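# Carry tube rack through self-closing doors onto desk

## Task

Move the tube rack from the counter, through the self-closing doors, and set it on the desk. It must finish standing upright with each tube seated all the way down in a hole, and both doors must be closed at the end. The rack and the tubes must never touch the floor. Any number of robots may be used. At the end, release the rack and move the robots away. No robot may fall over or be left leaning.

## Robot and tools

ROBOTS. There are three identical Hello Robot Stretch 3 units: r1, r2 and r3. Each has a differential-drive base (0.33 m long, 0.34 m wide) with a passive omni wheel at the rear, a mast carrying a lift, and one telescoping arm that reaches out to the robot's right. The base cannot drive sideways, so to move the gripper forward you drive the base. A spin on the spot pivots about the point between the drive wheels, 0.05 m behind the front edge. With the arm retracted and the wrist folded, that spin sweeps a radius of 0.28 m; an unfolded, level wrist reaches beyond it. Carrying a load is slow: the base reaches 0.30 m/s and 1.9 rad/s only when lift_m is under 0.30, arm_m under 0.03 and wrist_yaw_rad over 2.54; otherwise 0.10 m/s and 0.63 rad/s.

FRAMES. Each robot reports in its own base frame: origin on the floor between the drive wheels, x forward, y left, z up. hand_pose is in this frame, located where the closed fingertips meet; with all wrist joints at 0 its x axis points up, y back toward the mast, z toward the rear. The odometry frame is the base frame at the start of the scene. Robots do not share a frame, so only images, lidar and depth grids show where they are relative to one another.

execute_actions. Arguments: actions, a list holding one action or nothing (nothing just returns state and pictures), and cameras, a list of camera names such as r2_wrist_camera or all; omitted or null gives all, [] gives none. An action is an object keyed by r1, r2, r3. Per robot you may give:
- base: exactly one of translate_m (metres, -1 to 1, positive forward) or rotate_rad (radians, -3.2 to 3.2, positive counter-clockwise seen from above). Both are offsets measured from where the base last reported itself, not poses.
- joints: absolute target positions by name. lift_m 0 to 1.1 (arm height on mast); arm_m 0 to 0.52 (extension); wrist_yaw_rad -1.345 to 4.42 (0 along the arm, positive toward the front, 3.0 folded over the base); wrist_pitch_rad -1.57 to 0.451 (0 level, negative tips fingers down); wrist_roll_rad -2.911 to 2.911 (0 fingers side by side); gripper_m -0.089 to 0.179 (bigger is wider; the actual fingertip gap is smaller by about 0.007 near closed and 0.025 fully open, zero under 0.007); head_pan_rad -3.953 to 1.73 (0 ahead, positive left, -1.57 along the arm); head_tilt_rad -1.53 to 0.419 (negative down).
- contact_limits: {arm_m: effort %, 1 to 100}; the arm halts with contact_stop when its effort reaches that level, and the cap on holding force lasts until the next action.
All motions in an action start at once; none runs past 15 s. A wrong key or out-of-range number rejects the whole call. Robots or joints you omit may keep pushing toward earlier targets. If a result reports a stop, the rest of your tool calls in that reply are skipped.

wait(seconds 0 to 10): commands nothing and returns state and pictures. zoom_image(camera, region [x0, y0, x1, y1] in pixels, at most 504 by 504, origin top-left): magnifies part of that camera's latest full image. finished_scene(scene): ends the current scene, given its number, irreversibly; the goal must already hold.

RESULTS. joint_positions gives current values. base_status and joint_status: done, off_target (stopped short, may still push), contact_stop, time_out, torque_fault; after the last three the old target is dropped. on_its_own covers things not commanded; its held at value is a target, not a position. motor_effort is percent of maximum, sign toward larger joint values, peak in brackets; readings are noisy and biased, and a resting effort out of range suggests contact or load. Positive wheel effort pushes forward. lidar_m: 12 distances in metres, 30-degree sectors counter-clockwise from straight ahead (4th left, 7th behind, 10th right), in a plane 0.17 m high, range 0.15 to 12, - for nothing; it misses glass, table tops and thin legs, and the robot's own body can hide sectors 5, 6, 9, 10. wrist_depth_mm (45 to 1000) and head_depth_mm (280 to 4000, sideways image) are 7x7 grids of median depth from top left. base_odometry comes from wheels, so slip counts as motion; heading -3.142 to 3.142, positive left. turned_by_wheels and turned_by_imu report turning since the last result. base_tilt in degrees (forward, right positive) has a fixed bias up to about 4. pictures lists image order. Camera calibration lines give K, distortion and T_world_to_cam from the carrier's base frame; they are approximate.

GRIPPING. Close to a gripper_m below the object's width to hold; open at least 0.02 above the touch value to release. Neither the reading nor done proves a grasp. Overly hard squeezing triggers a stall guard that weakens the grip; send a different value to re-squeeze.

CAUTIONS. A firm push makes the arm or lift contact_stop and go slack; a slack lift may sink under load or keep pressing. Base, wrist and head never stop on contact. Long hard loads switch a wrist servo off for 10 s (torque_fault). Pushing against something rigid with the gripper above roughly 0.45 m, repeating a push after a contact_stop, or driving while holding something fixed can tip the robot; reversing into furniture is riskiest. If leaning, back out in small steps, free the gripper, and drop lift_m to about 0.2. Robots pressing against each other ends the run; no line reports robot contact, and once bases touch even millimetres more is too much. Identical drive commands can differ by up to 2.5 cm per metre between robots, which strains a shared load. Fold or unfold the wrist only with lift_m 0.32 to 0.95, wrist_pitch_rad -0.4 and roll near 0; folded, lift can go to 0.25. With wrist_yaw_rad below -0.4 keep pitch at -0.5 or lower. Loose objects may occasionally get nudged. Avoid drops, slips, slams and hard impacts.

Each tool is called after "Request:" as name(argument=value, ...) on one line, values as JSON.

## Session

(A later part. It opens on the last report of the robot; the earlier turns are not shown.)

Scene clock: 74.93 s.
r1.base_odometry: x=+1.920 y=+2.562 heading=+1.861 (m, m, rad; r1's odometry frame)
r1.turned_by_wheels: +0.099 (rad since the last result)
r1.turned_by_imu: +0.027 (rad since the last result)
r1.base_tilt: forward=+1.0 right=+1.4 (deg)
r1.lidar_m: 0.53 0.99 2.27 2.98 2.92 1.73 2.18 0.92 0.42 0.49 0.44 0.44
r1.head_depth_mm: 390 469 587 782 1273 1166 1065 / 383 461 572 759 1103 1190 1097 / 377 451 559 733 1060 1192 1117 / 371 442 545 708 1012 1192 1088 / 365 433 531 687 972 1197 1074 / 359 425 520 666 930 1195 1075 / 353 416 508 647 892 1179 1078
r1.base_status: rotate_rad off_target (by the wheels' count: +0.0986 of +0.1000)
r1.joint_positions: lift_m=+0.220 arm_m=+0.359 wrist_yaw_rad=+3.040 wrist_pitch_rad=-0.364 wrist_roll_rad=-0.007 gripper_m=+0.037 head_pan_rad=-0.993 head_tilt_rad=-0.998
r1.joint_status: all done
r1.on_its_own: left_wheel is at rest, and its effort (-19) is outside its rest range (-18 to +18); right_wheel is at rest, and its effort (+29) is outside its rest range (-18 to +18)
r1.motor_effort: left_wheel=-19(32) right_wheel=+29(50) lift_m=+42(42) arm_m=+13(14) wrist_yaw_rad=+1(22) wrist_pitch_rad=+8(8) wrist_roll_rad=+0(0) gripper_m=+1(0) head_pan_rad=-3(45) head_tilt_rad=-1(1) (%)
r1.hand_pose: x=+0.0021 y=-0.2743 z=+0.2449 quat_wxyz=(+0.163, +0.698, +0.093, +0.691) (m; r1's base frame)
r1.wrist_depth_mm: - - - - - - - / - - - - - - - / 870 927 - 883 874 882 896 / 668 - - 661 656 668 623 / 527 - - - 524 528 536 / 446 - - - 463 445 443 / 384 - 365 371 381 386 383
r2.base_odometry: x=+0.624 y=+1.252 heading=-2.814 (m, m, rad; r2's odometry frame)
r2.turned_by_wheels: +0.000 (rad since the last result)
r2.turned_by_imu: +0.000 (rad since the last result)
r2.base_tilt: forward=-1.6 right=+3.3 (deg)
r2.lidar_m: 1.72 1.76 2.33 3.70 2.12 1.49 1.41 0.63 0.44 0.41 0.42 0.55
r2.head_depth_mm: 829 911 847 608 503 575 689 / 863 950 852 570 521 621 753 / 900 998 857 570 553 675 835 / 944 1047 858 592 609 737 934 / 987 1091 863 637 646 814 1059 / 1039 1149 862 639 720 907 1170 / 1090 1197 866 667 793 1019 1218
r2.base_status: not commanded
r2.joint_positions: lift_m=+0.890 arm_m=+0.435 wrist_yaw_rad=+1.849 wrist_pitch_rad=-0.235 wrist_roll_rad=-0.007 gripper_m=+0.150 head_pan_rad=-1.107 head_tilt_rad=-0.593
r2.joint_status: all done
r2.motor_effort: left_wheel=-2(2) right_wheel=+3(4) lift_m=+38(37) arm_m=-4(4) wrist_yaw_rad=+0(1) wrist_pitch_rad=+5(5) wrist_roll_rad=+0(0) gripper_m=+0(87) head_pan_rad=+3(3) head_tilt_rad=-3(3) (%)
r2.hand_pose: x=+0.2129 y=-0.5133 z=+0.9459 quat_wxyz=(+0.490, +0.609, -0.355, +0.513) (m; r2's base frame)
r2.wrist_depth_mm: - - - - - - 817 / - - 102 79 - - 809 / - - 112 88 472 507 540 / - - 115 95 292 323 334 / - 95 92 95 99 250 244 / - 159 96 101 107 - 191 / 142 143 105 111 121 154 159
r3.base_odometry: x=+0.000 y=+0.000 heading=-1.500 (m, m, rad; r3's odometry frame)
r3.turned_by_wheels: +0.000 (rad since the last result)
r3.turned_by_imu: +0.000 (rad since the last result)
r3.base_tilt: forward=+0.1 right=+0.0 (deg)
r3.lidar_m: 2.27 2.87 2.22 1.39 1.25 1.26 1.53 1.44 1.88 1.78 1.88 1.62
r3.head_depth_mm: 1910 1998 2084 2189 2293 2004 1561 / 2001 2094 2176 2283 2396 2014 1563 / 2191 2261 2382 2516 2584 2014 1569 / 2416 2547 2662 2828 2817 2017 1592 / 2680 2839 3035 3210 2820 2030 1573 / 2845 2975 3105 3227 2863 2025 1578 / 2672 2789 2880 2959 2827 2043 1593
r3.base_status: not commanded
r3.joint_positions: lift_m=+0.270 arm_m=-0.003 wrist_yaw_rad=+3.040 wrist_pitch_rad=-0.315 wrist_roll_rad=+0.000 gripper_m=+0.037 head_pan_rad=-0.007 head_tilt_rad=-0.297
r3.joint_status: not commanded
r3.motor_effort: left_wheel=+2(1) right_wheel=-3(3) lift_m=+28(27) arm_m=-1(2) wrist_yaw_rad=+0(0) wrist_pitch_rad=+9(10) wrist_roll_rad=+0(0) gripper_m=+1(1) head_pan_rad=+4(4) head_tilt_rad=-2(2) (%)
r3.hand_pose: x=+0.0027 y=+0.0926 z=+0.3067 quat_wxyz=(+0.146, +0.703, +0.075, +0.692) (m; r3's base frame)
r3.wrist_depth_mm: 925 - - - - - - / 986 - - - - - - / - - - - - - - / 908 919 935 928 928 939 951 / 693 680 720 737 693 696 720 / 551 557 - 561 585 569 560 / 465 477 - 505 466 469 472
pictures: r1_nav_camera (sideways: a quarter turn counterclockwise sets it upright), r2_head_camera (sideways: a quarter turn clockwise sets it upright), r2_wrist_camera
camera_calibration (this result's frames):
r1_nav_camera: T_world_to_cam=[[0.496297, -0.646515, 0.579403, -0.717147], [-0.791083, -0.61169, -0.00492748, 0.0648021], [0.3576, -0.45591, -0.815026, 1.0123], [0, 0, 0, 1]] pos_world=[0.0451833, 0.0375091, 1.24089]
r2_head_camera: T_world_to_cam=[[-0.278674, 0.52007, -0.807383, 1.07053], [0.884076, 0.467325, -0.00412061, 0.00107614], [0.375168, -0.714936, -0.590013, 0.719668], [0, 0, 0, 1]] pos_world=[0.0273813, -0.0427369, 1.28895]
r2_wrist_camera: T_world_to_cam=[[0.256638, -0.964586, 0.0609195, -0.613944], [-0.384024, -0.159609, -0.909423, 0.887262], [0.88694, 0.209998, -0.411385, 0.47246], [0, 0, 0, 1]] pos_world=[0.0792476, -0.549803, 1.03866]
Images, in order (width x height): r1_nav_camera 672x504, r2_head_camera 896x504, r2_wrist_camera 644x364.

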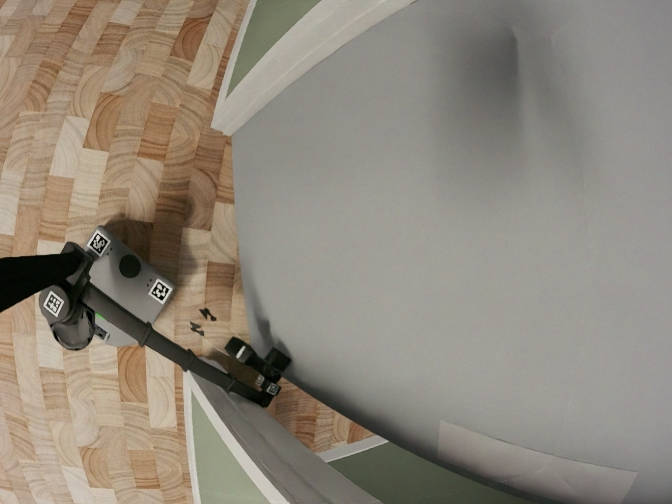

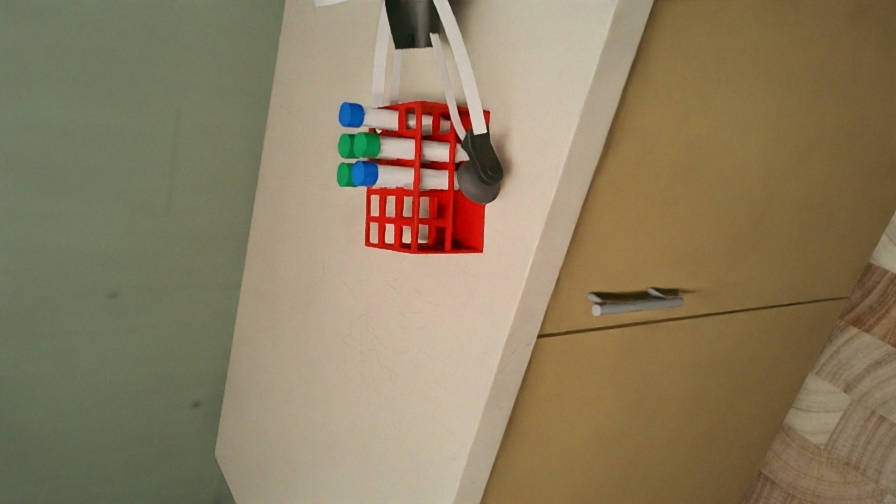

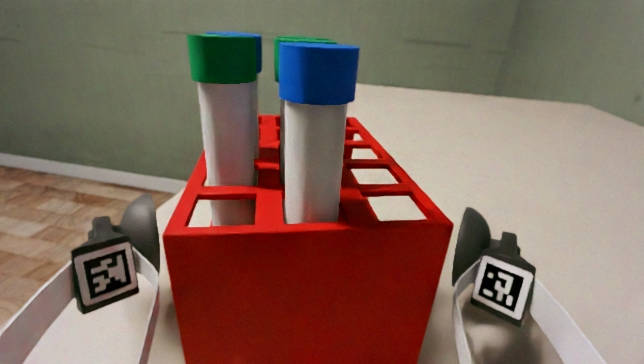

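Request:
execute_actions(actions=[{"r1":{"base":{"translate_m":0.3},"joints":{"arm_m":0.25}},"r2":{"base":{"translate_m":-0.035},"joints":{"arm_m":0.445,"lift_m":0.895}}}], cameras=["r1_nav_camera"])

Scene clock: 86.63 s.
r1.base_odometry: x=+1.834 y=+2.850 heading=+1.860 (m, m, rad; r1's odometry frame)
r1.turned_by_wheels: -0.001 (rad since the last result)
r1.turned_by_imu: -0.676 (rad since the last result)
r1.base_tilt: forward=+1.0 right=+1.3 (deg)
r1.lidar_m: 0.21 0.26 0.43 2.05 2.55 2.99 1.90 2.95 1.08 0.35 0.23 0.21
r1.head_depth_mm: - 316 419 630 935 1174 1064 / - 295 361 510 797 1174 1099 / - - 320 427 652 1153 - / - - 299 368 524 906 1089 / - - - 325 437 676 1057 / - - - 301 375 538 960 / - - - - 328 447 702
r1.base_status: done
r1.joint_positions: lift_m=+0.220 arm_m=+0.249 wrist_yaw_rad=+3.036 wrist_pitch_rad=-0.365 wrist_roll_rad=-0.007 gripper_m=+0.037 head_pan_rad=-0.993 head_tilt_rad=-0.998
r1.joint_status: all done
r1.on_its_own: right_wheel is at rest, and its effort (+22) is outside its rest range (-18 to +18)
r1.motor_effort: left_wheel=-11(16) right_wheel=+22(32) lift_m=+42(42) arm_m=+9(12) wrist_yaw_rad=+4(16) wrist_pitch_rad=+8(9) wrist_roll_rad=+0(0) gripper_m=+0(0) head_pan_rad=-4(4) head_tilt_rad=-1(0) (%)
r1.hand_pose: x=+0.0030 y=-0.1647 z=+0.2448 quat_wxyz=(+0.165, +0.699, +0.092, +0.690) (m; r1's base frame)
r1.wrist_depth_mm: - - - - - 431 216 / - - - - - 396 209 / 864 863 938 877 703 375 201 / 685 - - 662 649 351 195 / 549 - - - 534 331 189 / - - - - 458 313 183 / - - - - 382 292 178
r2.base_odometry: x=+0.657 y=+1.264 heading=-2.814 (m, m, rad; r2's odometry frame)
r2.turned_by_wheels: +0.000 (rad since the last result)
r2.turned_by_imu: -0.001 (rad since the last result)
r2.base_tilt: forward=-1.6 right=+3.3 (deg)
r2.lidar_m: 1.76 1.80 2.37 3.70 2.06 1.45 1.37 0.63 0.44 0.42 0.43 0.56
r2.head_depth_mm: 831 910 872 609 503 580 691 / 866 951 874 645 524 624 758 / 902 1001 855 575 553 678 838 / 942 1052 859 609 611 741 936 / 987 1087 859 638 658 821 1075 / 1039 1146 864 638 723 914 1166 / 1096 1195 867 664 797 1030 1215
r2.base_status: done
r2.joint_positions: lift_m=+0.895 arm_m=+0.445 wrist_yaw_rad=+1.849 wrist_pitch_rad=-0.235 wrist_roll_rad=-0.007 gripper_m=+0.150 head_pan_rad=-1.107 head_tilt_rad=-0.593
r2.joint_status: all done
r2.motor_effort: left_wheel=-1(5) right_wheel=+1(5) lift_m=+48(51) arm_m=+3(4) wrist_yaw_rad=+0(0) wrist_pitch_rad=+5(5) wrist_roll_rad=+0(0) gripper_m=+1(0) head_pan_rad=+2(2) head_tilt_rad=-4(2) (%)
r2.hand_pose: x=+0.2128 y=-0.5228 z=+0.9504 quat_wxyz=(+0.491, +0.609, -0.355, +0.513) (m; r2's base frame)
r2.wrist_depth_mm: - - - - - - 792 / - - 144 118 - - 772 / - - 187 131 494 530 558 / - - 153 132 287 334 349 / - 234 133 137 218 260 254 / - 172 147 150 177 - 199 / 146 148 151 155 157 160 165
r3.base_odometry: x=+0.000 y=+0.000 heading=-1.500 (m, m, rad; r3's odometry frame)
r3.turned_by_wheels: +0.000 (rad since the last result)
r3.turned_by_imu: +0.003 (rad since the last result)
r3.base_tilt: forward=+0.1 right=+0.0 (deg)
r3.lidar_m: 2.27 2.87 2.22 1.40 1.26 1.26 1.53 1.43 1.89 1.78 1.88 1.87
r3.head_depth_mm: 1901 1971 2059 2134 2164 1841 1560 / 1988 2090 2166 2265 2365 2012 1571 / 2186 2288 2371 2503 2564 2008 1579 / 2417 2530 2674 2810 2777 2027 1577 / 2692 2841 3007 3199 2800 2021 1571 / 2878 2991 3072 3262 2835 2023 1589 / 2696 2805 2881 3023 2826 2036 1583
r3.base_status: not commanded
r3.joint_positions: lift_m=+0.270 arm_m=-0.003 wrist_yaw_rad=+3.040 wrist_pitch_rad=-0.315 wrist_roll_rad=+0.000 gripper_m=+0.037 head_pan_rad=-0.007 head_tilt_rad=-0.297
r3.joint_status: not commanded
r3.motor_effort: left_wheel=+1(2) right_wheel=-3(3) lift_m=+27(27) arm_m=-2(2) wrist_yaw_rad=+0(0) wrist_pitch_rad=+10(9) wrist_roll_rad=+0(0) gripper_m=+0(0) head_pan_rad=+4(4) head_tilt_rad=-2(2) (%)
r3.hand_pose: x=+0.0027 y=+0.0926 z=+0.3067 quat_wxyz=(+0.146, +0.703, +0.075, +0.692) (m; r3's base frame)
r3.wrist_depth_mm: 934 - - - - - - / 986 - - - - - - / - - - - - - - / 914 901 920 914 936 922 957 / 684 690 727 725 710 696 705 / 550 551 - 552 584 561 569 / 465 476 - 498 463 468 473
pictures: r1_nav_camera (sideways: a quarter turn counterclockwise sets it upright)
camera_calibration (this result's frames):
r1_nav_camera: T_world_to_cam=[[0.495972, -0.646765, 0.579403, -0.717145], [-0.79139, -0.611292, -0.00492748, 0.064804], [0.357371, -0.45609, -0.815026, 1.0123], [0, 0, 0, 1]] pos_world=[0.0452022, 0.0374894, 1.24089]
Images, in order (width x height): r1_nav_camera 672x504.

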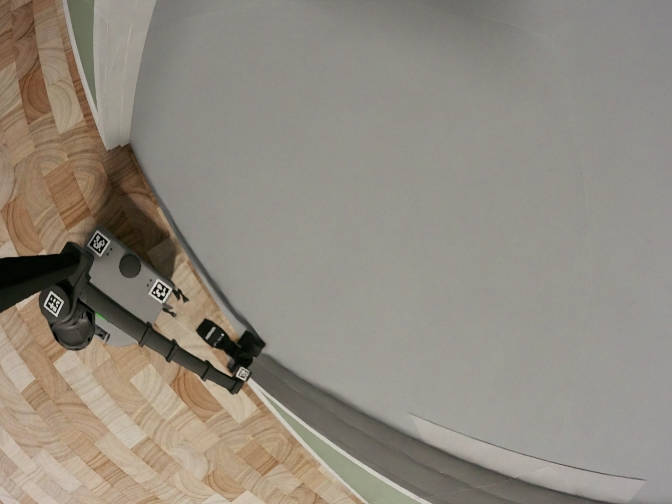

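Request:
execute_actions(actions=[{"r1":{"base":{"translate_m":0.4},"joints":{"arm_m":0.2,"head_pan_rad":-0.3}}}], cameras=["r1_nav_camera"])

Scene clock: 92.03 s.
r1.base_odometry: x=+1.720 y=+3.233 heading=+1.861 (m, m, rad; r1's odometry frame)
r1.turned_by_wheels: +0.000 (rad since the last result)
r1.turned_by_imu: -0.402 (rad since the last result)
r1.base_tilt: forward=+0.9 right=+1.4 (deg)
r1.lidar_m: - - 0.15 0.20 2.06 2.79 3.14 2.06 2.44 0.22 0.15 -
r1.head_depth_mm: - - - - - - 1040 / - - - - - - 1067 / - - - - - - - / - - - - - - - / - - - - - - - / - - - - - - - / - - - - - - -
r1.base_status: translate_m off_target (by the wheels' count: +0.3999 of +0.4000)
r1.joint_positions: lift_m=+0.220 arm_m=+0.200 wrist_yaw_rad=+3.040 wrist_pitch_rad=-0.364 wrist_roll_rad=-0.007 gripper_m=+0.037 head_pan_rad=-0.324 head_tilt_rad=-1.022
r1.joint_status: head_pan_rad off_target (ended at -0.324, target -0.300); the others done
r1.on_its_own: left_wheel is at rest, and its effort (+23) is outside its rest range (-18 to +18)
r1.motor_effort: left_wheel=+23(46) right_wheel=+7(30) lift_m=+40(42) arm_m=+2(8) wrist_yaw_rad=+1(32) wrist_pitch_rad=+8(8) wrist_roll_rad=+0(0) gripper_m=+0(0) head_pan_rad=+11(39) head_tilt_rad=+13(14) (%)
r1.hand_pose: x=+0.0021 y=-0.1152 z=+0.2449 quat_wxyz=(+0.163, +0.698, +0.094, +0.691) (m; r1's base frame)
r1.wrist_depth_mm: - - 548 401 155 96 70 / - - - 436 158 97 70 / 881 889 813 455 163 99 71 / 699 - - 319 168 101 72 / - - - - 158 102 73 / - - - - 148 104 74 / - - - - 187 106 75
r2.base_odometry: x=+0.657 y=+1.264 heading=-2.814 (m, m, rad; r2's odometry frame)
r2.turned_by_wheels: +0.000 (rad since the last result)
r2.turned_by_imu: +0.000 (rad since the last result)
r2.base_tilt: forward=-1.6 right=+3.3 (deg)
r2.lidar_m: 1.76 1.80 2.37 3.70 2.07 1.45 1.37 0.63 0.44 0.42 0.43 0.56
r2.head_depth_mm: 833 910 870 608 503 578 692 / 864 953 875 644 525 624 760 / 903 1002 855 576 553 676 841 / 943 1051 859 609 612 741 941 / 987 1088 862 637 656 818 1074 / 1039 1150 863 639 725 913 1167 / 1099 1195 867 666 798 1026 1220
r2.base_status: not commanded
r2.joint_positions: lift_m=+0.895 arm_m=+0.445 wrist_yaw_rad=+1.849 wrist_pitch_rad=-0.235 wrist_roll_rad=-0.007 gripper_m=+0.150 head_pan_rad=-1.107 head_tilt_rad=-0.593
r2.joint_status: not commanded
r2.motor_effort: left_wheel=-1(1) right_wheel=+2(1) lift_m=+48(48) arm_m=+3(3) wrist_yaw_rad=+1(0) wrist_pitch_rad=+5(5) wrist_roll_rad=+0(0) gripper_m=+0(1) head_pan_rad=+3(4) head_tilt_rad=-3(4) (%)
r2.hand_pose: x=+0.2128 y=-0.5228 z=+0.9504 quat_wxyz=(+0.491, +0.609, -0.355, +0.513) (m; r2's base frame)
r2.wrist_depth_mm: - - - - - - 797 / - - 144 118 - - 773 / - - 187 131 495 535 568 / - - 154 132 286 335 346 / - 233 133 137 218 260 254 / - 173 146 149 176 - 198 / 147 148 151 155 157 159 164
r3.base_odometry: x=+0.000 y=+0.000 heading=-1.500 (m, m, rad; r3's odometry frame)
r3.turned_by_wheels: +0.000 (rad since the last result)
r3.turned_by_imu: +0.002 (rad since the last result)
r3.base_tilt: forward=+0.1 right=+0.0 (deg)
r3.lidar_m: 2.27 2.86 2.22 1.39 1.25 1.26 1.53 1.44 1.89 1.78 1.87 1.89
r3.head_depth_mm: 1894 1972 2079 2164 2159 1926 1558 / 1989 2078 2177 2278 2402 2006 1559 / 2196 2275 2392 2541 2579 2013 1568 / 2434 2527 2652 2843 2829 2026 1570 / 2685 2833 2986 3214 2812 2031 1581 / 2903 2935 3102 3193 2839 2035 1589 / 2673 2786 2888 3011 2834 2027 1589
r3.base_status: not commanded
r3.joint_positions: lift_m=+0.270 arm_m=-0.003 wrist_yaw_rad=+3.040 wrist_pitch_rad=-0.315 wrist_roll_rad=+0.000 gripper_m=+0.037 head_pan_rad=-0.007 head_tilt_rad=-0.297
r3.joint_status: not commanded
r3.motor_effort: left_wheel=+1(1) right_wheel=-3(3) lift_m=+27(27) arm_m=-1(1) wrist_yaw_rad=+0(0) wrist_pitch_rad=+9(9) wrist_roll_rad=+0(0) gripper_m=+0(0) head_pan_rad=+4(4) head_tilt_rad=-2(2) (%)
r3.hand_pose: x=+0.0027 y=+0.0926 z=+0.3067 quat_wxyz=(+0.146, +0.703, +0.075, +0.692) (m; r3's base frame)
r3.wrist_depth_mm: 913 - - - - - - / 973 - - - - - - / - - - - - - - / 898 916 936 918 909 942 950 / 689 692 738 743 703 691 719 / 556 553 - 565 584 565 564 / 462 480 - 506 468 470 472
pictures: r1_nav_camera (sideways: a quarter turn counterclockwise sets it upright)
camera_calibration (this result's frames):
r1_nav_camera: T_world_to_cam=[[0.803362, -0.203882, 0.559501, -0.693093], [-0.241484, -0.97038, -0.00687047, 0.0639789], [0.54433, -0.129591, -0.828801, 1.02907], [0, 0, 0, 1]] pos_world=[0.0121027, 0.0541326, 1.24112]
Images, in order (width x height): r1_nav_camera 672x504.

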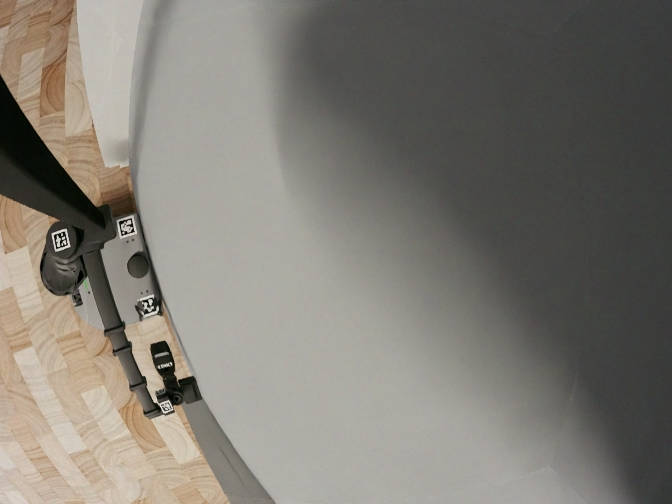

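Request:
execute_actions(actions=[{"r1":{"base":{"translate_m":-0.24},"joints":{"arm_m":0.005}}}], cameras=[])

Request:
execute_actions(actions=[{"r1":{"base":{"rotate_rad":1.62},"joints":{"head_pan_rad":-1.57}}}], cameras=[])

Request:
execute_actions(actions=[{"r1":{"base":{"translate_m":-0.3},"joints":{"wrist_yaw_rad":3.3}}}], cameras=["r1_nav_camera"])

Request:
execute_actions(actions=[{"r1":{"joints":{"arm_m":0.51},"contact_limits":{"arm_m":64}}}], cameras=["r1_nav_camera"])

Request:
execute_actions(actions=[{"r1":{"base":{"translate_m":0.15},"joints":{"arm_m":0.512},"contact_limits":{"arm_m":64}}}], cameras=["r1_nav_camera"])

Scene clock: 99.13 s.
r1.base_odometry: x=+1.789 y=+3.003 heading=+1.861 (m, m, rad; r1's odometry frame)
r1.turned_by_wheels: +0.000 (rad since the last result)
r1.turned_by_imu: +0.000 (rad since the last result)
r1.base_tilt: forward=+1.0 right=+1.3 (deg)
r1.lidar_m: 0.29 0.30 0.41 0.79 2.05 2.79 2.92 1.85 2.88 0.88 0.42 0.30
r1.head_depth_mm: - 325 415 570 915 1180 1067 / - 311 391 529 809 1167 1093 / - 303 370 490 722 1154 1101 / - 296 351 458 656 1137 1086 / - 291 335 429 599 991 1074 / - - 319 404 551 868 1072 / - - 308 382 511 773 1064
r1.base_status: done
r1.joint_positions: lift_m=+0.220 arm_m=+0.005 wrist_yaw_rad=+3.040 wrist_pitch_rad=-0.364 wrist_roll_rad=-0.007 gripper_m=+0.037 head_pan_rad=-0.307 head_tilt_rad=-1.000
r1.joint_status: all done
r1.motor_effort: left_wheel=-1(15) right_wheel=+0(5) lift_m=+40(40) arm_m=-4(6) wrist_yaw_rad=-2(0) wrist_pitch_rad=+8(8) wrist_roll_rad=+0(0) gripper_m=+0(0) head_pan_rad=+4(13) head_tilt_rad=+0(12) (%)
r1.hand_pose: x=+0.0021 y=+0.0794 z=+0.2449 quat_wxyz=(+0.163, +0.698, +0.094, +0.691) (m; r1's base frame)
r1.wrist_depth_mm: - - - - 510 399 313 / - - - - 519 422 313 / 864 856 863 868 503 445 320 / 661 656 658 663 538 451 323 / 530 537 - 544 527 460 325 / 460 - - - 457 433 331 / - - - - 381 382 338
r2.base_odometry: x=+0.657 y=+1.264 heading=-2.814 (m, m, rad; r2's odometry frame)
r2.turned_by_wheels: +0.000 (rad since the last result)
r2.turned_by_imu: +0.000 (rad since the last result)
r2.base_tilt: forward=-1.6 right=+3.3 (deg)
r2.lidar_m: 1.76 1.80 2.38 3.69 2.07 1.44 1.37 0.63 0.44 0.42 0.42 0.56
r2.head_depth_mm: 829 912 871 608 503 579 693 / 863 953 873 645 524 626 760 / 904 1002 857 577 552 678 838 / 943 1051 859 608 612 742 938 / 988 1085 862 638 658 816 1076 / 1039 1149 864 639 724 909 1166 / 1095 1195 865 667 798 1029 1216
r2.base_status: not commanded
r2.joint_positions: lift_m=+0.895 arm_m=+0.445 wrist_yaw_rad=+1.849 wrist_pitch_rad=-0.235 wrist_roll_rad=-0.007 gripper_m=+0.150 head_pan_rad=-1.107 head_tilt_rad=-0.593
r2.joint_status: not commanded
r2.motor_effort: left_wheel=-2(1) right_wheel=+2(1) lift_m=+49(48) arm_m=+4(3) wrist_yaw_rad=+1(0) wrist_pitch_rad=+5(5) wrist_roll_rad=+0(0) gripper_m=+1(0) head_pan_rad=+3(3) head_tilt_rad=-4(3) (%)
r2.hand_pose: x=+0.2128 y=-0.5228 z=+0.9504 quat_wxyz=(+0.491, +0.609, -0.355, +0.513) (m; r2's base frame)
r2.wrist_depth_mm: - - - - - - 791 / - - 144 118 - - 782 / - - 186 131 496 525 572 / - - 153 132 287 336 349 / - 234 133 137 217 257 253 / - 172 147 149 175 - 199 / 146 149 151 155 157 160 164
r3.base_odometry: x=+0.000 y=+0.000 heading=-1.500 (m, m, rad; r3's odometry frame)
r3.turned_by_wheels: +0.000 (rad since the last result)
r3.turned_by_imu: +0.002 (rad since the last result)
r3.base_tilt: forward=+0.1 right=+0.0 (deg)
r3.lidar_m: 2.27 2.86 2.22 1.39 1.25 1.26 1.53 1.44 1.88 1.78 1.87 1.86
r3.head_depth_mm: 1884 1947 2032 2146 2152 1786 1558 / 2004 2081 2195 2272 2387 1910 1570 / 2193 2298 2414 2528 2562 2017 1577 / 2426 2522 2681 2826 2781 2022 1579 / 2705 2820 3002 3177 2807 2026 1579 / 2837 2998 3098 3227 2813 2049 1581 / 2668 2756 2880 2983 2843 2039 1579
r3.base_status: not commanded
r3.joint_positions: lift_m=+0.270 arm_m=-0.003 wrist_yaw_rad=+3.040 wrist_pitch_rad=-0.315 wrist_roll_rad=+0.000 gripper_m=+0.037 head_pan_rad=-0.007 head_tilt_rad=-0.297
r3.joint_status: not commanded
r3.motor_effort: left_wheel=+1(2) right_wheel=-3(3) lift_m=+27(27) arm_m=-2(1) wrist_yaw_rad=+0(0) wrist_pitch_rad=+10(9) wrist_roll_rad=+1(0) gripper_m=+0(0) head_pan_rad=+4(4) head_tilt_rad=-2(2) (%)
r3.hand_pose: x=+0.0027 y=+0.0926 z=+0.3067 quat_wxyz=(+0.146, +0.703, +0.075, +0.692) (m; r3's base frame)
r3.wrist_depth_mm: 956 - - - - - - / 972 - - - - - - / - - - - - - - / 893 897 925 934 935 940 934 / 694 681 733 728 701 700 706 / 555 557 - 558 585 556 576 / 469 480 - 500 468 469 472
pictures: none
No camera images: the call's "cameras" was empty. Leave "cameras" out to get every camera's image.

Scene clock: 101.47 s.
r1.base_odometry: x=+1.789 y=+3.003 heading=-2.802 (m, m, rad; r1's odometry frame)
r1.turned_by_wheels: +1.620 (rad since the last result)
r1.turned_by_imu: +1.612 (rad since the last result)
r1.base_tilt: forward=+0.9 right=+1.2 (deg)
r1.lidar_m: 0.90 2.08 2.89 2.92 3.04 2.38 0.76 0.41 0.30 0.29 0.30 0.42
r1.head_depth_mm: - 288 334 434 619 1084 1065 / - 289 337 438 626 1099 - / - 290 339 442 634 1016 - / - 292 341 445 642 1035 - / - 293 343 449 650 1140 1077 / - 295 346 453 658 1142 1073 / - 292 347 457 667 985 1076
r1.base_status: done
r1.joint_positions: lift_m=+0.220 arm_m=+0.005 wrist_yaw_rad=+3.040 wrist_pitch_rad=-0.364 wrist_roll_rad=-0.007 gripper_m=+0.037 head_pan_rad=-1.563 head_tilt_rad=-1.000
r1.joint_status: all done
r1.motor_effort: left_wheel=-4(10) right_wheel=+2(8) lift_m=+40(40) arm_m=-4(4) wrist_yaw_rad=+0(1) wrist_pitch_rad=+8(8) wrist_roll_rad=+0(0) gripper_m=+1(0) head_pan_rad=-3(46) head_tilt_rad=+0(1) (%)
r1.hand_pose: x=+0.0021 y=+0.0794 z=+0.2449 quat_wxyz=(+0.163, +0.698, +0.094, +0.691) (m; r1's base frame)
r1.wrist_depth_mm: - - - - - - - / - - - - - - - / 849 873 864 867 885 881 864 / 670 656 661 661 675 653 668 / 534 532 - 539 530 534 535 / 459 - - - 464 446 443 / - - - - 381 384 382
r2.base_odometry: x=+0.657 y=+1.264 heading=-2.814 (m, m, rad; r2's odometry frame)
r2.turned_by_wheels: +0.000 (rad since the last result)
r2.turned_by_imu: +0.000 (rad since the last result)
r2.base_tilt: forward=-1.6 right=+3.3 (deg)
r2.lidar_m: 1.75 1.80 2.38 3.69 2.07 1.45 1.37 0.63 0.44 0.42 0.43 0.56
r2.head_depth_mm: 831 911 871 609 503 579 693 / 866 953 873 645 524 625 759 / 904 1000 854 575 553 680 839 / 945 1051 858 607 612 742 938 / 989 1089 861 637 657 817 1076 / 1041 1149 864 640 724 914 1169 / 1093 1193 865 667 795 1030 1220
r2.base_status: not commanded
r2.joint_positions: lift_m=+0.895 arm_m=+0.445 wrist_yaw_rad=+1.849 wrist_pitch_rad=-0.235 wrist_roll_rad=-0.007 gripper_m=+0.150 head_pan_rad=-1.107 head_tilt_rad=-0.593
r2.joint_status: not commanded
r2.motor_effort: left_wheel=-1(1) right_wheel=+2(1) lift_m=+48(48) arm_m=+3(4) wrist_yaw_rad=+0(0) wrist_pitch_rad=+5(5) wrist_roll_rad=+0(0) gripper_m=+1(1) head_pan_rad=+3(3) head_tilt_rad=-4(4) (%)
r2.hand_pose: x=+0.2128 y=-0.5228 z=+0.9504 quat_wxyz=(+0.491, +0.609, -0.355, +0.513) (m; r2's base frame)
r2.wrist_depth_mm: - - - - - - 820 / - - 143 118 - - 769 / - - 187 131 487 517 561 / - - 153 132 288 336 351 / - 233 133 136 218 258 254 / - 173 146 149 175 - 199 / 146 148 151 154 157 160 164
r3.base_odometry: x=+0.000 y=+0.000 heading=-1.500 (m, m, rad; r3's odometry frame)
r3.turned_by_wheels: +0.000 (rad since the last result)
r3.turned_by_imu: +0.001 (rad since the last result)
r3.base_tilt: forward=+0.1 right=+0.0 (deg)
r3.lidar_m: 2.27 2.86 2.23 1.40 1.25 1.26 1.53 1.44 1.89 1.78 1.87 1.71
r3.head_depth_mm: 1895 1984 2073 2164 2224 1839 1566 / 2012 2094 2173 2273 2370 1989 1561 / 2181 2285 2418 2528 2548 1997 1563 / 2393 2542 2654 2811 2810 2022 1568 / 2697 2840 2965 3230 2826 2005 1570 / 2863 2966 3077 3233 2848 2042 1575 / 2699 2756 2870 2978 2843 2028 1588
r3.base_status: not commanded
r3.joint_positions: lift_m=+0.270 arm_m=-0.003 wrist_yaw_rad=+3.040 wrist_pitch_rad=-0.315 wrist_roll_rad=+0.000 gripper_m=+0.037 head_pan_rad=-0.007 head_tilt_rad=-0.297
r3.joint_status: not commanded
r3.motor_effort: left_wheel=+2(2) right_wheel=-3(4) lift_m=+27(27) arm_m=-1(2) wrist_yaw_rad=+0(0) wrist_pitch_rad=+9(10) wrist_roll_rad=+0(0) gripper_m=+0(1) head_pan_rad=+3(4) head_tilt_rad=-2(2) (%)
r3.hand_pose: x=+0.0027 y=+0.0926 z=+0.3067 quat_wxyz=(+0.146, +0.703, +0.075, +0.692) (m; r3's base frame)
r3.wrist_depth_mm: 946 - - - - - - / 995 - - - - - - / - - - - - - - / 907 903 909 895 941 947 961 / 682 697 721 731 696 704 700 / 549 552 - 553 591 562 571 / 467 481 - 501 467 471 477
pictures: none
No camera images: the call's "cameras" was empty. Leave "cameras" out to get every camera's image.

Scene clock: 104.23 s.
r1.base_odometry: x=+2.072 y=+3.103 heading=-2.803 (m, m, rad; r1's odometry frame)
r1.turned_by_wheels: +0.000 (rad since the last result)
r1.turned_by_imu: +0.001 (rad since the last result)
r1.base_tilt: forward=+0.9 right=+1.3 (deg)
r1.lidar_m: 0.87 2.38 3.01 1.89 1.73 2.09 0.74 0.32 0.29 0.28 0.30 0.41
r1.head_depth_mm: - - 325 422 602 799 1067 / - 285 327 425 608 969 - / - 287 330 429 615 989 - / - 288 332 432 624 1009 - / - 290 333 437 632 1133 1072 / - 288 336 441 640 1141 1075 / - 289 338 444 650 1145 1075
r1.base_status: done
r1.joint_positions: lift_m=+0.220 arm_m=+0.005 wrist_yaw_rad=+3.300 wrist_pitch_rad=-0.364 wrist_roll_rad=-0.007 gripper_m=+0.037 head_pan_rad=-1.563 head_tilt_rad=-1.000
r1.joint_status: all done
r1.motor_effort: left_wheel=-4(11) right_wheel=+1(4) lift_m=+40(40) arm_m=-4(4) wrist_yaw_rad=+1(3) wrist_pitch_rad=+8(8) wrist_roll_rad=+0(0) gripper_m=+0(0) head_pan_rad=-4(2) head_tilt_rad=+0(0) (%)
r1.hand_pose: x=-0.0576 y=+0.0777 z=+0.2449 quat_wxyz=(+0.073, +0.680, +0.183, +0.706) (m; r1's base frame)
r1.wrist_depth_mm: - - - - - - - / - - - - - - - / 884 869 873 873 869 878 875 / 675 663 653 660 662 670 667 / 532 535 553 - 529 540 533 / 454 - - - - 448 443 / - - - - - 386 381
r2.base_odometry: x=+0.657 y=+1.264 heading=-2.814 (m, m, rad; r2's odometry frame)
r2.turned_by_wheels: +0.000 (rad since the last result)
r2.turned_by_imu: +0.000 (rad since the last result)
r2.base_tilt: forward=-1.6 right=+3.3 (deg)
r2.lidar_m: 1.76 1.80 2.37 3.69 2.07 1.45 1.37 0.63 0.44 0.42 0.43 0.56
r2.head_depth_mm: 829 910 870 609 503 580 693 / 864 955 875 645 525 625 758 / 902 997 855 576 553 679 841 / 944 1050 859 608 612 741 938 / 990 1089 861 638 657 816 1077 / 1039 1146 863 639 724 913 1171 / 1094 1192 864 665 798 1027 1220
r2.base_status: not commanded
r2.joint_positions: lift_m=+0.895 arm_m=+0.445 wrist_yaw_rad=+1.849 wrist_pitch_rad=-0.235 wrist_roll_rad=-0.007 gripper_m=+0.150 head_pan_rad=-1.107 head_tilt_rad=-0.593
r2.joint_status: not commanded
r2.motor_effort: left_wheel=-1(1) right_wheel=+1(2) lift_m=+48(48) arm_m=+3(3) wrist_yaw_rad=+0(0) wrist_pitch_rad=+5(5) wrist_roll_rad=+0(0) gripper_m=+0(0) head_pan_rad=+3(3) head_tilt_rad=-3(4) (%)
r2.hand_pose: x=+0.2128 y=-0.5228 z=+0.9504 quat_wxyz=(+0.491, +0.609, -0.355, +0.513) (m; r2's base frame)
r2.wrist_depth_mm: - - - - - - 788 / - - 143 118 - - 787 / - - 187 131 495 527 556 / - - 153 131 285 337 345 / - 235 134 137 218 259 252 / - 173 146 149 176 - 200 / 146 149 151 155 157 159 163
r3.base_odometry: x=+0.000 y=+0.000 heading=-1.500 (m, m, rad; r3's odometry frame)
r3.turned_by_wheels: +0.000 (rad since the last result)
r3.turned_by_imu: +0.001 (rad since the last result)
r3.base_tilt: forward=+0.1 right=+0.0 (deg)
r3.lidar_m: 2.28 2.86 2.22 1.39 1.26 1.26 1.53 1.43 1.88 1.78 1.88 1.60
r3.head_depth_mm: 1888 1974 2087 2143 2263 2000 1565 / 1992 2102 2172 2261 2402 2001 1567 / 2167 2271 2411 2519 2586 2022 1570 / 2412 2543 2649 2811 2819 2013 1577 / 2682 2845 2984 3205 2818 2037 1569 / 2855 2958 3108 3184 2807 2026 1584 / 2674 2795 2892 2978 2811 2049 1588
r3.base_status: not commanded
r3.joint_positions: lift_m=+0.270 arm_m=-0.003 wrist_yaw_rad=+3.040 wrist_pitch_rad=-0.315 wrist_roll_rad=+0.000 gripper_m=+0.037 head_pan_rad=-0.007 head_tilt_rad=-0.297
r3.joint_status: not commanded
r3.motor_effort: left_wheel=+2(2) right_wheel=-3(3) lift_m=+26(26) arm_m=-2(1) wrist_yaw_rad=-1(0) wrist_pitch_rad=+9(10) wrist_roll_rad=+0(1) gripper_m=+0(0) head_pan_rad=+5(4) head_tilt_rad=-2(2) (%)
r3.hand_pose: x=+0.0027 y=+0.0926 z=+0.3067 quat_wxyz=(+0.146, +0.703, +0.075, +0.692) (m; r3's base frame)
r3.wrist_depth_mm: 925 - - - - - - / 998 - - - - - - / - - - - - - - / 908 908 906 908 932 932 910 / 685 685 734 717 689 713 691 / 552 556 - 555 585 559 558 / 462 485 - 500 463 471 472
pictures: r1_nav_camera (sideways: a quarter turn counterclockwise sets it upright)
camera_calibration (this result's frames):
r1_nav_camera: T_world_to_cam=[[0.0683946, -0.813553, 0.577454, -0.711998], [-0.996162, -0.08738, -0.00511931, 0.0663028], [0.0546228, -0.574888, -0.816407, 1.01594], [0, 0, 0, 1]] pos_world=[0.0592516, 0.0105972, 1.24091]
Images, in order (width x height): r1_nav_camera 672x504.

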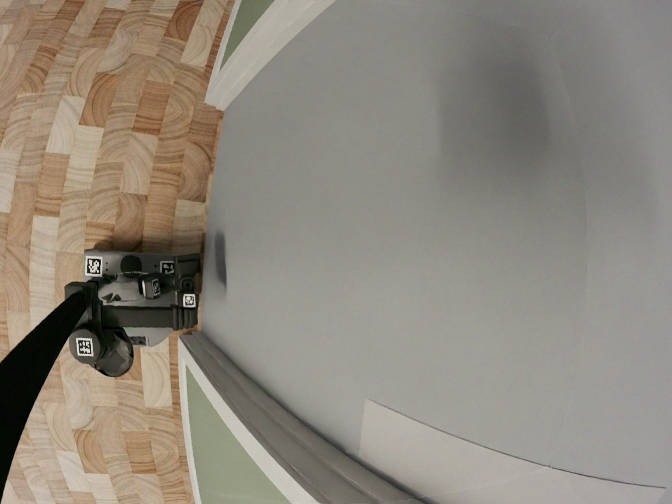

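Scene clock: 109.57 s.
r1.base_odometry: x=+2.072 y=+3.103 heading=-2.804 (m, m, rad; r1's odometry frame)
r1.turned_by_wheels: -0.001 (rad since the last result)
r1.turned_by_imu: -0.016 (rad since the last result)
r1.base_tilt: forward=+1.0 right=+1.3 (deg)
r1.lidar_m: 0.82 2.38 3.00 2.93 1.74 2.09 0.78 0.32 0.34 0.63 0.60 0.61
r1.head_depth_mm: 2241 2124 1769 1512 1311 803 1065 / 2220 2126 1765 1526 1332 1149 - / 651 788 1006 1436 1330 1190 - / 607 724 890 1099 1341 1195 - / 570 670 811 1026 1297 1196 1071 / 536 625 744 919 1203 1198 1074 / 506 584 689 836 1061 1195 1079
r1.base_status: not commanded
r1.joint_positions: lift_m=+0.220 arm_m=+0.509 wrist_yaw_rad=+3.503 wrist_pitch_rad=-0.365 wrist_roll_rad=-0.006 gripper_m=+0.037 head_pan_rad=-1.564 head_tilt_rad=-0.998
r1.joint_status: all done
r1.on_its_own: wrist_yaw_rad is held at +3.453, not at your +3.300, by its stall guard, which is still easing; right_wheel is at rest, and its effort (+23) is outside its rest range (-18 to +18); arm_m is at rest, and its effort (+18) is outside its rest range (-14 to +14)
r1.motor_effort: left_wheel=-15(18) right_wheel=+23(26) lift_m=+39(47) arm_m=+18(50) wrist_yaw_rad=-58(96) wrist_pitch_rad=+8(10) wrist_roll_rad=+0(0) gripper_m=+1(0) head_pan_rad=-3(3) head_tilt_rad=-1(0) (%)
r1.contact_limits: arm_m 64 (drawing in: default 29, maximum 47; extending or still: default 39, maximum 64)
r1.hand_pose: x=-0.1028 y=-0.4377 z=+0.2448 quat_wxyz=(+0.001, +0.658, +0.251, +0.709) (m; r1's base frame)
r1.wrist_depth_mm: 294 253 291 - - - - / 326 275 307 - - - - / 365 312 328 891 - 880 875 / 412 358 353 666 - 661 669 / 452 396 357 535 - 535 524 / 450 431 - 446 444 442 445 / 380 383 382 383 379 383 379
r2.base_odometry: x=+0.657 y=+1.264 heading=-2.814 (m, m, rad; r2's odometry frame)
r2.turned_by_wheels: +0.000 (rad since the last result)
r2.turned_by_imu: +0.000 (rad since the last result)
r2.base_tilt: forward=-1.6 right=+3.3 (deg)
r2.lidar_m: 1.76 1.80 2.37 3.70 2.07 1.45 1.37 0.63 0.44 0.42 0.43 0.56
r2.head_depth_mm: 830 911 869 608 503 579 693 / 865 953 872 645 524 624 758 / 902 998 854 575 552 678 840 / 945 1052 858 608 613 741 938 / 988 1089 860 637 657 818 1077 / 1041 1152 865 640 725 911 1167 / 1094 1192 867 666 796 1033 1216
r2.base_status: not commanded
r2.joint_positions: lift_m=+0.895 arm_m=+0.445 wrist_yaw_rad=+1.849 wrist_pitch_rad=-0.235 wrist_roll_rad=-0.007 gripper_m=+0.150 head_pan_rad=-1.107 head_tilt_rad=-0.593
r2.joint_status: not commanded
r2.motor_effort: left_wheel=-2(1) right_wheel=+1(1) lift_m=+48(48) arm_m=+3(3) wrist_yaw_rad=+0(0) wrist_pitch_rad=+5(5) wrist_roll_rad=+0(0) gripper_m=+1(0) head_pan_rad=+3(3) head_tilt_rad=-3(4) (%)
r2.hand_pose: x=+0.2128 y=-0.5228 z=+0.9504 quat_wxyz=(+0.491, +0.609, -0.355, +0.513) (m; r2's base frame)
r2.wrist_depth_mm: - - - - - - 809 / - - 143 118 - - 767 / - - 185 131 502 530 558 / - - 154 131 283 332 349 / - 233 133 137 218 257 252 / - 173 147 149 176 - 198 / 146 148 151 154 157 160 164
r3.base_odometry: x=+0.000 y=+0.000 heading=-1.500 (m, m, rad; r3's odometry frame)
r3.turned_by_wheels: +0.000 (rad since the last result)
r3.turned_by_imu: +0.001 (rad since the last result)
r3.base_tilt: forward=+0.1 right=+0.1 (deg)
r3.lidar_m: 2.27 2.86 2.22 1.39 1.25 1.26 1.53 1.44 1.89 1.78 1.88 1.61
r3.head_depth_mm: 1918 2003 2109 2197 2342 2001 1567 / 1984 2079 2164 2288 2375 2004 1565 / 2178 2301 2370 2520 2581 2018 1574 / 2410 2544 2683 2842 2816 2006 1585 / 2681 2860 3034 3160 2840 2032 1576 / 2865 3016 3137 3247 2824 2022 1580 / 2681 2795 2886 3011 2867 2039 1588
r3.base_status: not commanded
r3.joint_positions: lift_m=+0.270 arm_m=-0.003 wrist_yaw_rad=+3.040 wrist_pitch_rad=-0.315 wrist_roll_rad=+0.000 gripper_m=+0.037 head_pan_rad=-0.007 head_tilt_rad=-0.297
r3.joint_status: not commanded
r3.motor_effort: left_wheel=+1(1) right_wheel=-3(3) lift_m=+27(27) arm_m=-2(1) wrist_yaw_rad=+0(0) wrist_pitch_rad=+9(10) wrist_roll_rad=+0(0) gripper_m=+1(0) head_pan_rad=+4(5) head_tilt_rad=-2(2) (%)
r3.hand_pose: x=+0.0027 y=+0.0926 z=+0.3067 quat_wxyz=(+0.146, +0.703, +0.075, +0.692) (m; r3's base frame)
r3.wrist_depth_mm: 946 - - - - - - / 980 - - - - - - / - - - - - - - / 896 937 930 930 938 946 946 / 687 683 720 740 705 710 702 / 551 556 - 559 582 563 569 / 462 479 - 499 472 470 471
pictures: r1_nav_camera (sideways: a quarter turn counterclockwise sets it upright)
camera_calibration (this result's frames):
r1_nav_camera: T_world_to_cam=[[0.0676399, -0.812278, 0.579335, -0.714444], [-0.996242, -0.086478, -0.00493417, 0.0660623], [0.0541077, -0.576824, -0.815075, 1.01421], [0, 0, 0, 1]] pos_world=[0.0592622, 0.0104075, 1.24089]
Images, in order (width x height): r1_nav_camera 672x504.

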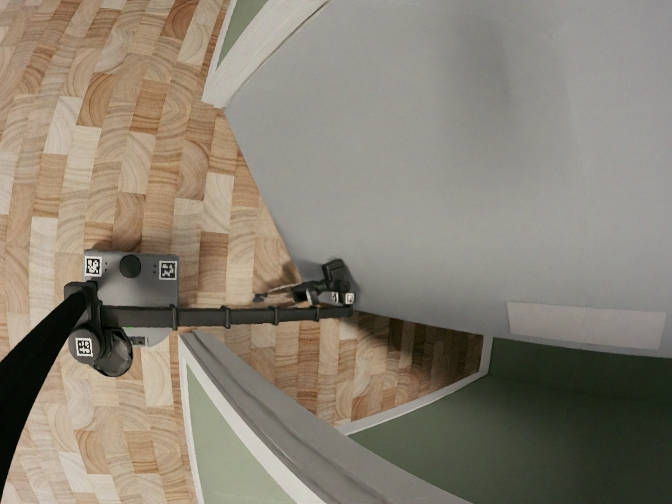

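Scene clock: 118.07 s.
torque_fault: r1.wrist_yaw_rad switched itself off since the last result.
r1.base_odometry: x=+1.930 y=+3.053 heading=-2.805 (m, m, rad; r1's odometry frame)
r1.turned_by_wheels: -0.001 (rad since the last result)
r1.turned_by_imu: -0.337 (rad since the last result)
r1.base_tilt: forward=+0.9 right=+1.4 (deg)
r1.lidar_m: 0.58 2.18 2.45 2.93 1.78 2.78 2.19 0.43 0.40 0.56 0.49 0.49
r1.head_depth_mm: 1383 1507 1654 1471 749 1141 1065 / 1664 1835 1783 1527 1314 1158 - / 1928 2071 1733 1590 1343 1195 - / 574 683 839 1047 1318 1192 - / 523 611 733 912 1221 1195 1075 / 480 552 649 791 1001 1177 1071 / 442 505 584 696 856 1115 1077
r1.base_status: done
r1.joint_positions: lift_m=+0.220 arm_m=+0.511 wrist_yaw_rad=+4.412 wrist_pitch_rad=-0.349 wrist_roll_rad=-0.006 gripper_m=+0.037 head_pan_rad=-1.564 head_tilt_rad=-0.998
r1.joint_status: all done
r1.on_its_own: wrist_yaw_rad is off since a torque_fault, and then holds where it rests, not at your +3.300; left_wheel is at rest, and its effort (-21) is outside its rest range (-18 to +18); right_wheel is at rest, and its effort (+29) is outside its rest range (-18 to +18)
r1.motor_effort: left_wheel=-21(23) right_wheel=+29(32) lift_m=+39(38) arm_m=+12(25) wrist_yaw_rad=+0(72) wrist_pitch_rad=+1(8) wrist_roll_rad=+0(1) gripper_m=+1(1) head_pan_rad=-2(2) head_tilt_rad=-1(1) (%)
r1.contact_limits: arm_m 64 (drawing in: default 29, maximum 47; extending or still: default 39, maximum 64)
r1.hand_pose: x=-0.2435 y=-0.5872 z=+0.2485 quat_wxyz=(-0.316, +0.486, +0.511, +0.635) (m; r1's base frame)
r1.wrist_depth_mm: 455 508 486 337 256 209 164 / 473 530 542 364 271 218 170 / 499 563 604 394 287 214 180 / 514 586 622 426 307 224 198 / 517 544 559 469 317 237 226 / 451 454 - 443 316 251 421 / 389 387 388 389 365 274 379
r2.base_odometry: x=+0.657 y=+1.264 heading=-2.814 (m, m, rad; r2's odometry frame)
r2.turned_by_wheels: +0.000 (rad since the last result)
r2.turned_by_imu: -0.001 (rad since the last result)
r2.base_tilt: forward=-1.6 right=+3.3 (deg)
r2.lidar_m: 1.76 1.80 2.37 3.70 2.07 1.44 1.37 0.63 0.44 0.42 0.43 0.56
r2.head_depth_mm: 830 912 871 607 502 579 693 / 864 953 873 643 524 625 759 / 903 1000 856 574 552 679 838 / 944 1052 856 608 613 743 938 / 989 1086 861 637 658 817 1078 / 1042 1149 861 639 724 914 1171 / 1092 1196 867 665 795 1029 1220
r2.base_status: not commanded
r2.joint_positions: lift_m=+0.895 arm_m=+0.445 wrist_yaw_rad=+1.849 wrist_pitch_rad=-0.235 wrist_roll_rad=-0.007 gripper_m=+0.150 head_pan_rad=-1.107 head_tilt_rad=-0.593
r2.joint_status: not commanded
r2.motor_effort: left_wheel=-1(1) right_wheel=+1(2) lift_m=+48(48) arm_m=+3(3) wrist_yaw_rad=+0(0) wrist_pitch_rad=+5(5) wrist_roll_rad=+0(0) gripper_m=-1(0) head_pan_rad=+3(3) head_tilt_rad=-3(4) (%)
r2.hand_pose: x=+0.2128 y=-0.5228 z=+0.9504 quat_wxyz=(+0.491, +0.609, -0.355, +0.513) (m; r2's base frame)
r2.wrist_depth_mm: - - - - - - 813 / - - 143 118 - - 779 / - - 186 131 486 519 555 / - - 153 132 285 339 350 / - 233 133 137 218 258 253 / - 171 147 150 177 - 199 / 147 148 151 154 157 160 165
r3.base_odometry: x=+0.000 y=+0.000 heading=-1.500 (m, m, rad; r3's odometry frame)
r3.turned_by_wheels: +0.000 (rad since the last result)
r3.turned_by_imu: +0.002 (rad since the last result)
r3.base_tilt: forward=+0.1 right=+0.1 (deg)
r3.lidar_m: 2.26 2.86 2.23 1.39 1.25 1.26 1.53 1.44 1.88 1.78 1.88 1.64
r3.head_depth_mm: 1915 1996 2118 2218 2324 1989 1561 / 1999 2106 2166 2261 2370 2009 1569 / 2181 2270 2378 2510 2573 2019 1569 / 2402 2542 2672 2825 2806 2018 1578 / 2691 2827 3033 3239 2832 2008 1579 / 2837 2980 3111 3203 2832 2039 1575 / 2668 2763 2859 2985 2844 2041 1587
r3.base_status: not commanded
r3.joint_positions: lift_m=+0.270 arm_m=-0.003 wrist_yaw_rad=+3.040 wrist_pitch_rad=-0.315 wrist_roll_rad=+0.000 gripper_m=+0.037 head_pan_rad=-0.007 head_tilt_rad=-0.297
r3.joint_status: not commanded
r3.motor_effort: left_wheel=+2(2) right_wheel=-3(3) lift_m=+27(27) arm_m=-1(1) wrist_yaw_rad=+0(1) wrist_pitch_rad=+9(10) wrist_roll_rad=+1(0) gripper_m=+0(0) head_pan_rad=+4(5) head_tilt_rad=-2(2) (%)
r3.hand_pose: x=+0.0027 y=+0.0926 z=+0.3067 quat_wxyz=(+0.146, +0.703, +0.075, +0.692) (m; r3's base frame)
r3.wrist_depth_mm: 940 - - - - - - / 970 - - - - - - / - - - - - - - / 903 898 913 913 930 933 932 / 684 690 728 734 709 691 707 / 557 555 - 565 577 561 563 / 466 474 - 497 467 469 469
pictures: r1_nav_camera (sideways: a quarter turn counterclockwise sets it upright)
camera_calibration (this result's frames):
r1_nav_camera: T_world_to_cam=[[0.0676399, -0.812278, 0.579335, -0.714444], [-0.996242, -0.086478, -0.00493418, 0.0660623], [0.0541077, -0.576824, -0.815075, 1.01421], [0, 0, 0, 1]] pos_world=[0.0592622, 0.0104075, 1.24089]
Images, in order (width x height): r1_nav_camera 672x504.

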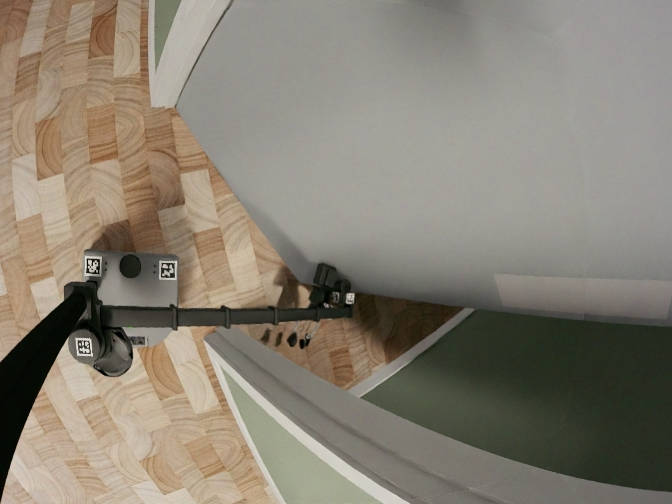

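Request:
execute_actions(actions=[{"r1":{"base":{"translate_m":0.2},"joints":{"arm_m":0.4,"head_pan_rad":-1},"contact_limits":{"arm_m":64}}}], cameras=["r1_nav_camera"])

Scene clock: 121.73 s.
r1.base_odometry: x=+1.741 y=+2.988 heading=-2.806 (m, m, rad; r1's odometry frame)
r1.turned_by_wheels: -0.001 (rad since the last result)
r1.turned_by_imu: -0.278 (rad since the last result)
r1.base_tilt: forward=+0.9 right=+1.4 (deg)
r1.lidar_m: 0.37 0.45 2.08 2.71 2.99 1.89 2.86 0.73 0.50 0.44 0.35 0.34
r1.head_depth_mm: 339 414 531 742 1014 1181 1063 / 323 392 494 671 1012 1188 1104 / 309 371 463 613 909 1187 - / 300 353 434 563 805 1164 1088 / 293 335 409 523 722 1140 1074 / 287 321 386 487 656 1009 1076 / - 306 366 456 601 882 1057
r1.base_status: done
r1.joint_positions: lift_m=+0.220 arm_m=+0.400 wrist_yaw_rad=+4.415 wrist_pitch_rad=-0.383 wrist_roll_rad=-0.015 gripper_m=+0.036 head_pan_rad=-1.007 head_tilt_rad=-0.998
r1.joint_status: all done
r1.on_its_own: wrist_yaw_rad is off since a torque_fault, and then holds where it rests, not at your +3.300; right_wheel is at rest, and its effort (+33) is outside its rest range (-18 to +18)
r1.motor_effort: left_wheel=-11(20) right_wheel=+33(33) lift_m=+39(39) arm_m=-4(10) wrist_yaw_rad=+0(1) wrist_pitch_rad=+17(19) wrist_roll_rad=+6(6) gripper_m=+30(32) head_pan_rad=+4(37) head_tilt_rad=-2(1) (%)
r1.contact_limits: arm_m 47 (drawing in: default 29, maximum 47; extending or still: default 39, maximum 64)
r1.hand_pose: x=-0.2400 y=-0.4783 z=+0.2405 quat_wxyz=(-0.308, +0.473, +0.519, +0.642) (m; r1's base frame)
r1.wrist_depth_mm: 258 188 127 141 221 - - / 308 213 140 153 - - - / 383 248 156 166 805 826 850 / 470 292 176 183 620 634 652 / 501 359 248 208 502 526 520 / 435 403 - - 437 436 440 / 372 378 292 253 377 378 376
r2.base_odometry: x=+0.657 y=+1.264 heading=-2.814 (m, m, rad; r2's odometry frame)
r2.turned_by_wheels: +0.000 (rad since the last result)
r2.turned_by_imu: +0.000 (rad since the last result)
r2.base_tilt: forward=-1.6 right=+3.3 (deg)
r2.lidar_m: 1.76 1.80 2.36 3.69 2.07 1.45 1.37 0.63 0.44 0.42 0.43 0.56
r2.head_depth_mm: 831 910 869 609 503 579 693 / 865 952 873 644 523 624 757 / 904 1001 855 575 552 678 837 / 944 1053 855 609 613 742 937 / 990 1090 859 638 657 819 1076 / 1036 1147 864 639 723 911 1169 / 1093 1193 868 665 796 1030 1219
r2.base_status: not commanded
r2.joint_positions: lift_m=+0.895 arm_m=+0.445 wrist_yaw_rad=+1.849 wrist_pitch_rad=-0.235 wrist_roll_rad=-0.007 gripper_m=+0.150 head_pan_rad=-1.107 head_tilt_rad=-0.593
r2.joint_status: not commanded
r2.motor_effort: left_wheel=-1(2) right_wheel=+1(2) lift_m=+48(48) arm_m=+4(3) wrist_yaw_rad=+0(0) wrist_pitch_rad=+5(5) wrist_roll_rad=+0(0) gripper_m=-1(0) head_pan_rad=+3(3) head_tilt_rad=-3(4) (%)
r2.hand_pose: x=+0.2128 y=-0.5228 z=+0.9504 quat_wxyz=(+0.491, +0.609, -0.355, +0.513) (m; r2's base frame)
r2.wrist_depth_mm: - - - - - - 785 / - - 144 118 - - 775 / - - 187 131 499 523 552 / - - 153 132 287 334 349 / - 233 133 136 217 258 253 / - 172 146 149 176 - 198 / 146 149 151 154 157 160 164
r3.base_odometry: x=+0.000 y=+0.000 heading=-1.500 (m, m, rad; r3's odometry frame)
r3.turned_by_wheels: +0.000 (rad since the last result)
r3.turned_by_imu: +0.001 (rad since the last result)
r3.base_tilt: forward=+0.1 right=+0.0 (deg)
r3.lidar_m: 2.27 2.86 2.22 1.39 1.25 1.26 1.53 1.43 1.89 1.78 1.88 1.78
r3.head_depth_mm: 1896 1992 2095 2208 2300 1845 1557 / 1982 2089 2187 2270 2380 2007 1572 / 2177 2306 2421 2497 2556 2022 1575 / 2406 2534 2684 2817 2782 2009 1568 / 2693 2810 3028 3211 2825 2017 1579 / 2864 2961 3074 3230 2833 2033 1582 / 2674 2792 2856 2999 2819 2050 1583
r3.base_status: not commanded
r3.joint_positions: lift_m=+0.270 arm_m=-0.003 wrist_yaw_rad=+3.040 wrist_pitch_rad=-0.315 wrist_roll_rad=+0.000 gripper_m=+0.037 head_pan_rad=-0.007 head_tilt_rad=-0.297
r3.joint_status: not commanded
r3.motor_effort: left_wheel=+2(2) right_wheel=-3(3) lift_m=+27(27) arm_m=-2(2) wrist_yaw_rad=+0(0) wrist_pitch_rad=+9(10) wrist_roll_rad=+0(0) gripper_m=+0(0) head_pan_rad=+3(3) head_tilt_rad=-2(2) (%)
r3.hand_pose: x=+0.0027 y=+0.0926 z=+0.3067 quat_wxyz=(+0.146, +0.703, +0.075, +0.692) (m; r3's base frame)
r3.wrist_depth_mm: 937 - - - - - - / 978 - - - - - - / - - - - - - - / 913 906 915 919 931 952 942 / 689 691 734 728 700 701 696 / 560 547 - 556 587 563 561 / 463 485 - 501 467 464 474
pictures: r1_nav_camera (sideways: a quarter turn counterclockwise sets it upright)
camera_calibration (this result's frames):
r1_nav_camera: T_world_to_cam=[[0.487069, -0.653555, 0.579335, -0.717002], [-0.79971, -0.600366, -0.00493419, 0.0648634], [0.351038, -0.460896, -0.815075, 1.0124], [0, 0, 0, 1]] pos_world=[0.0457106, 0.0369532, 1.24089]
Images, in order (width x height): r1_nav_camera 672x504.

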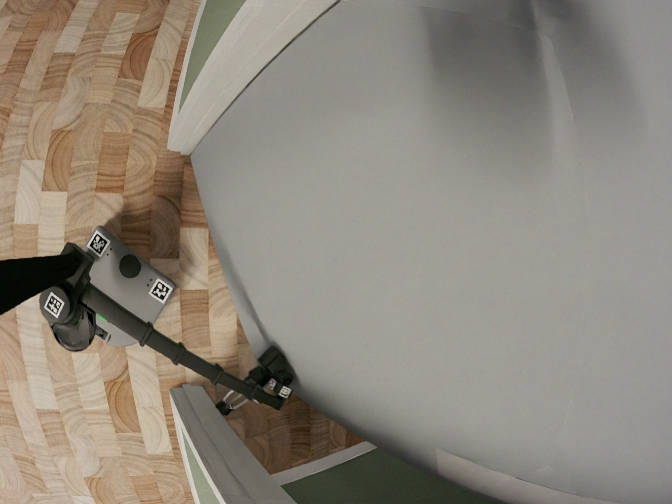

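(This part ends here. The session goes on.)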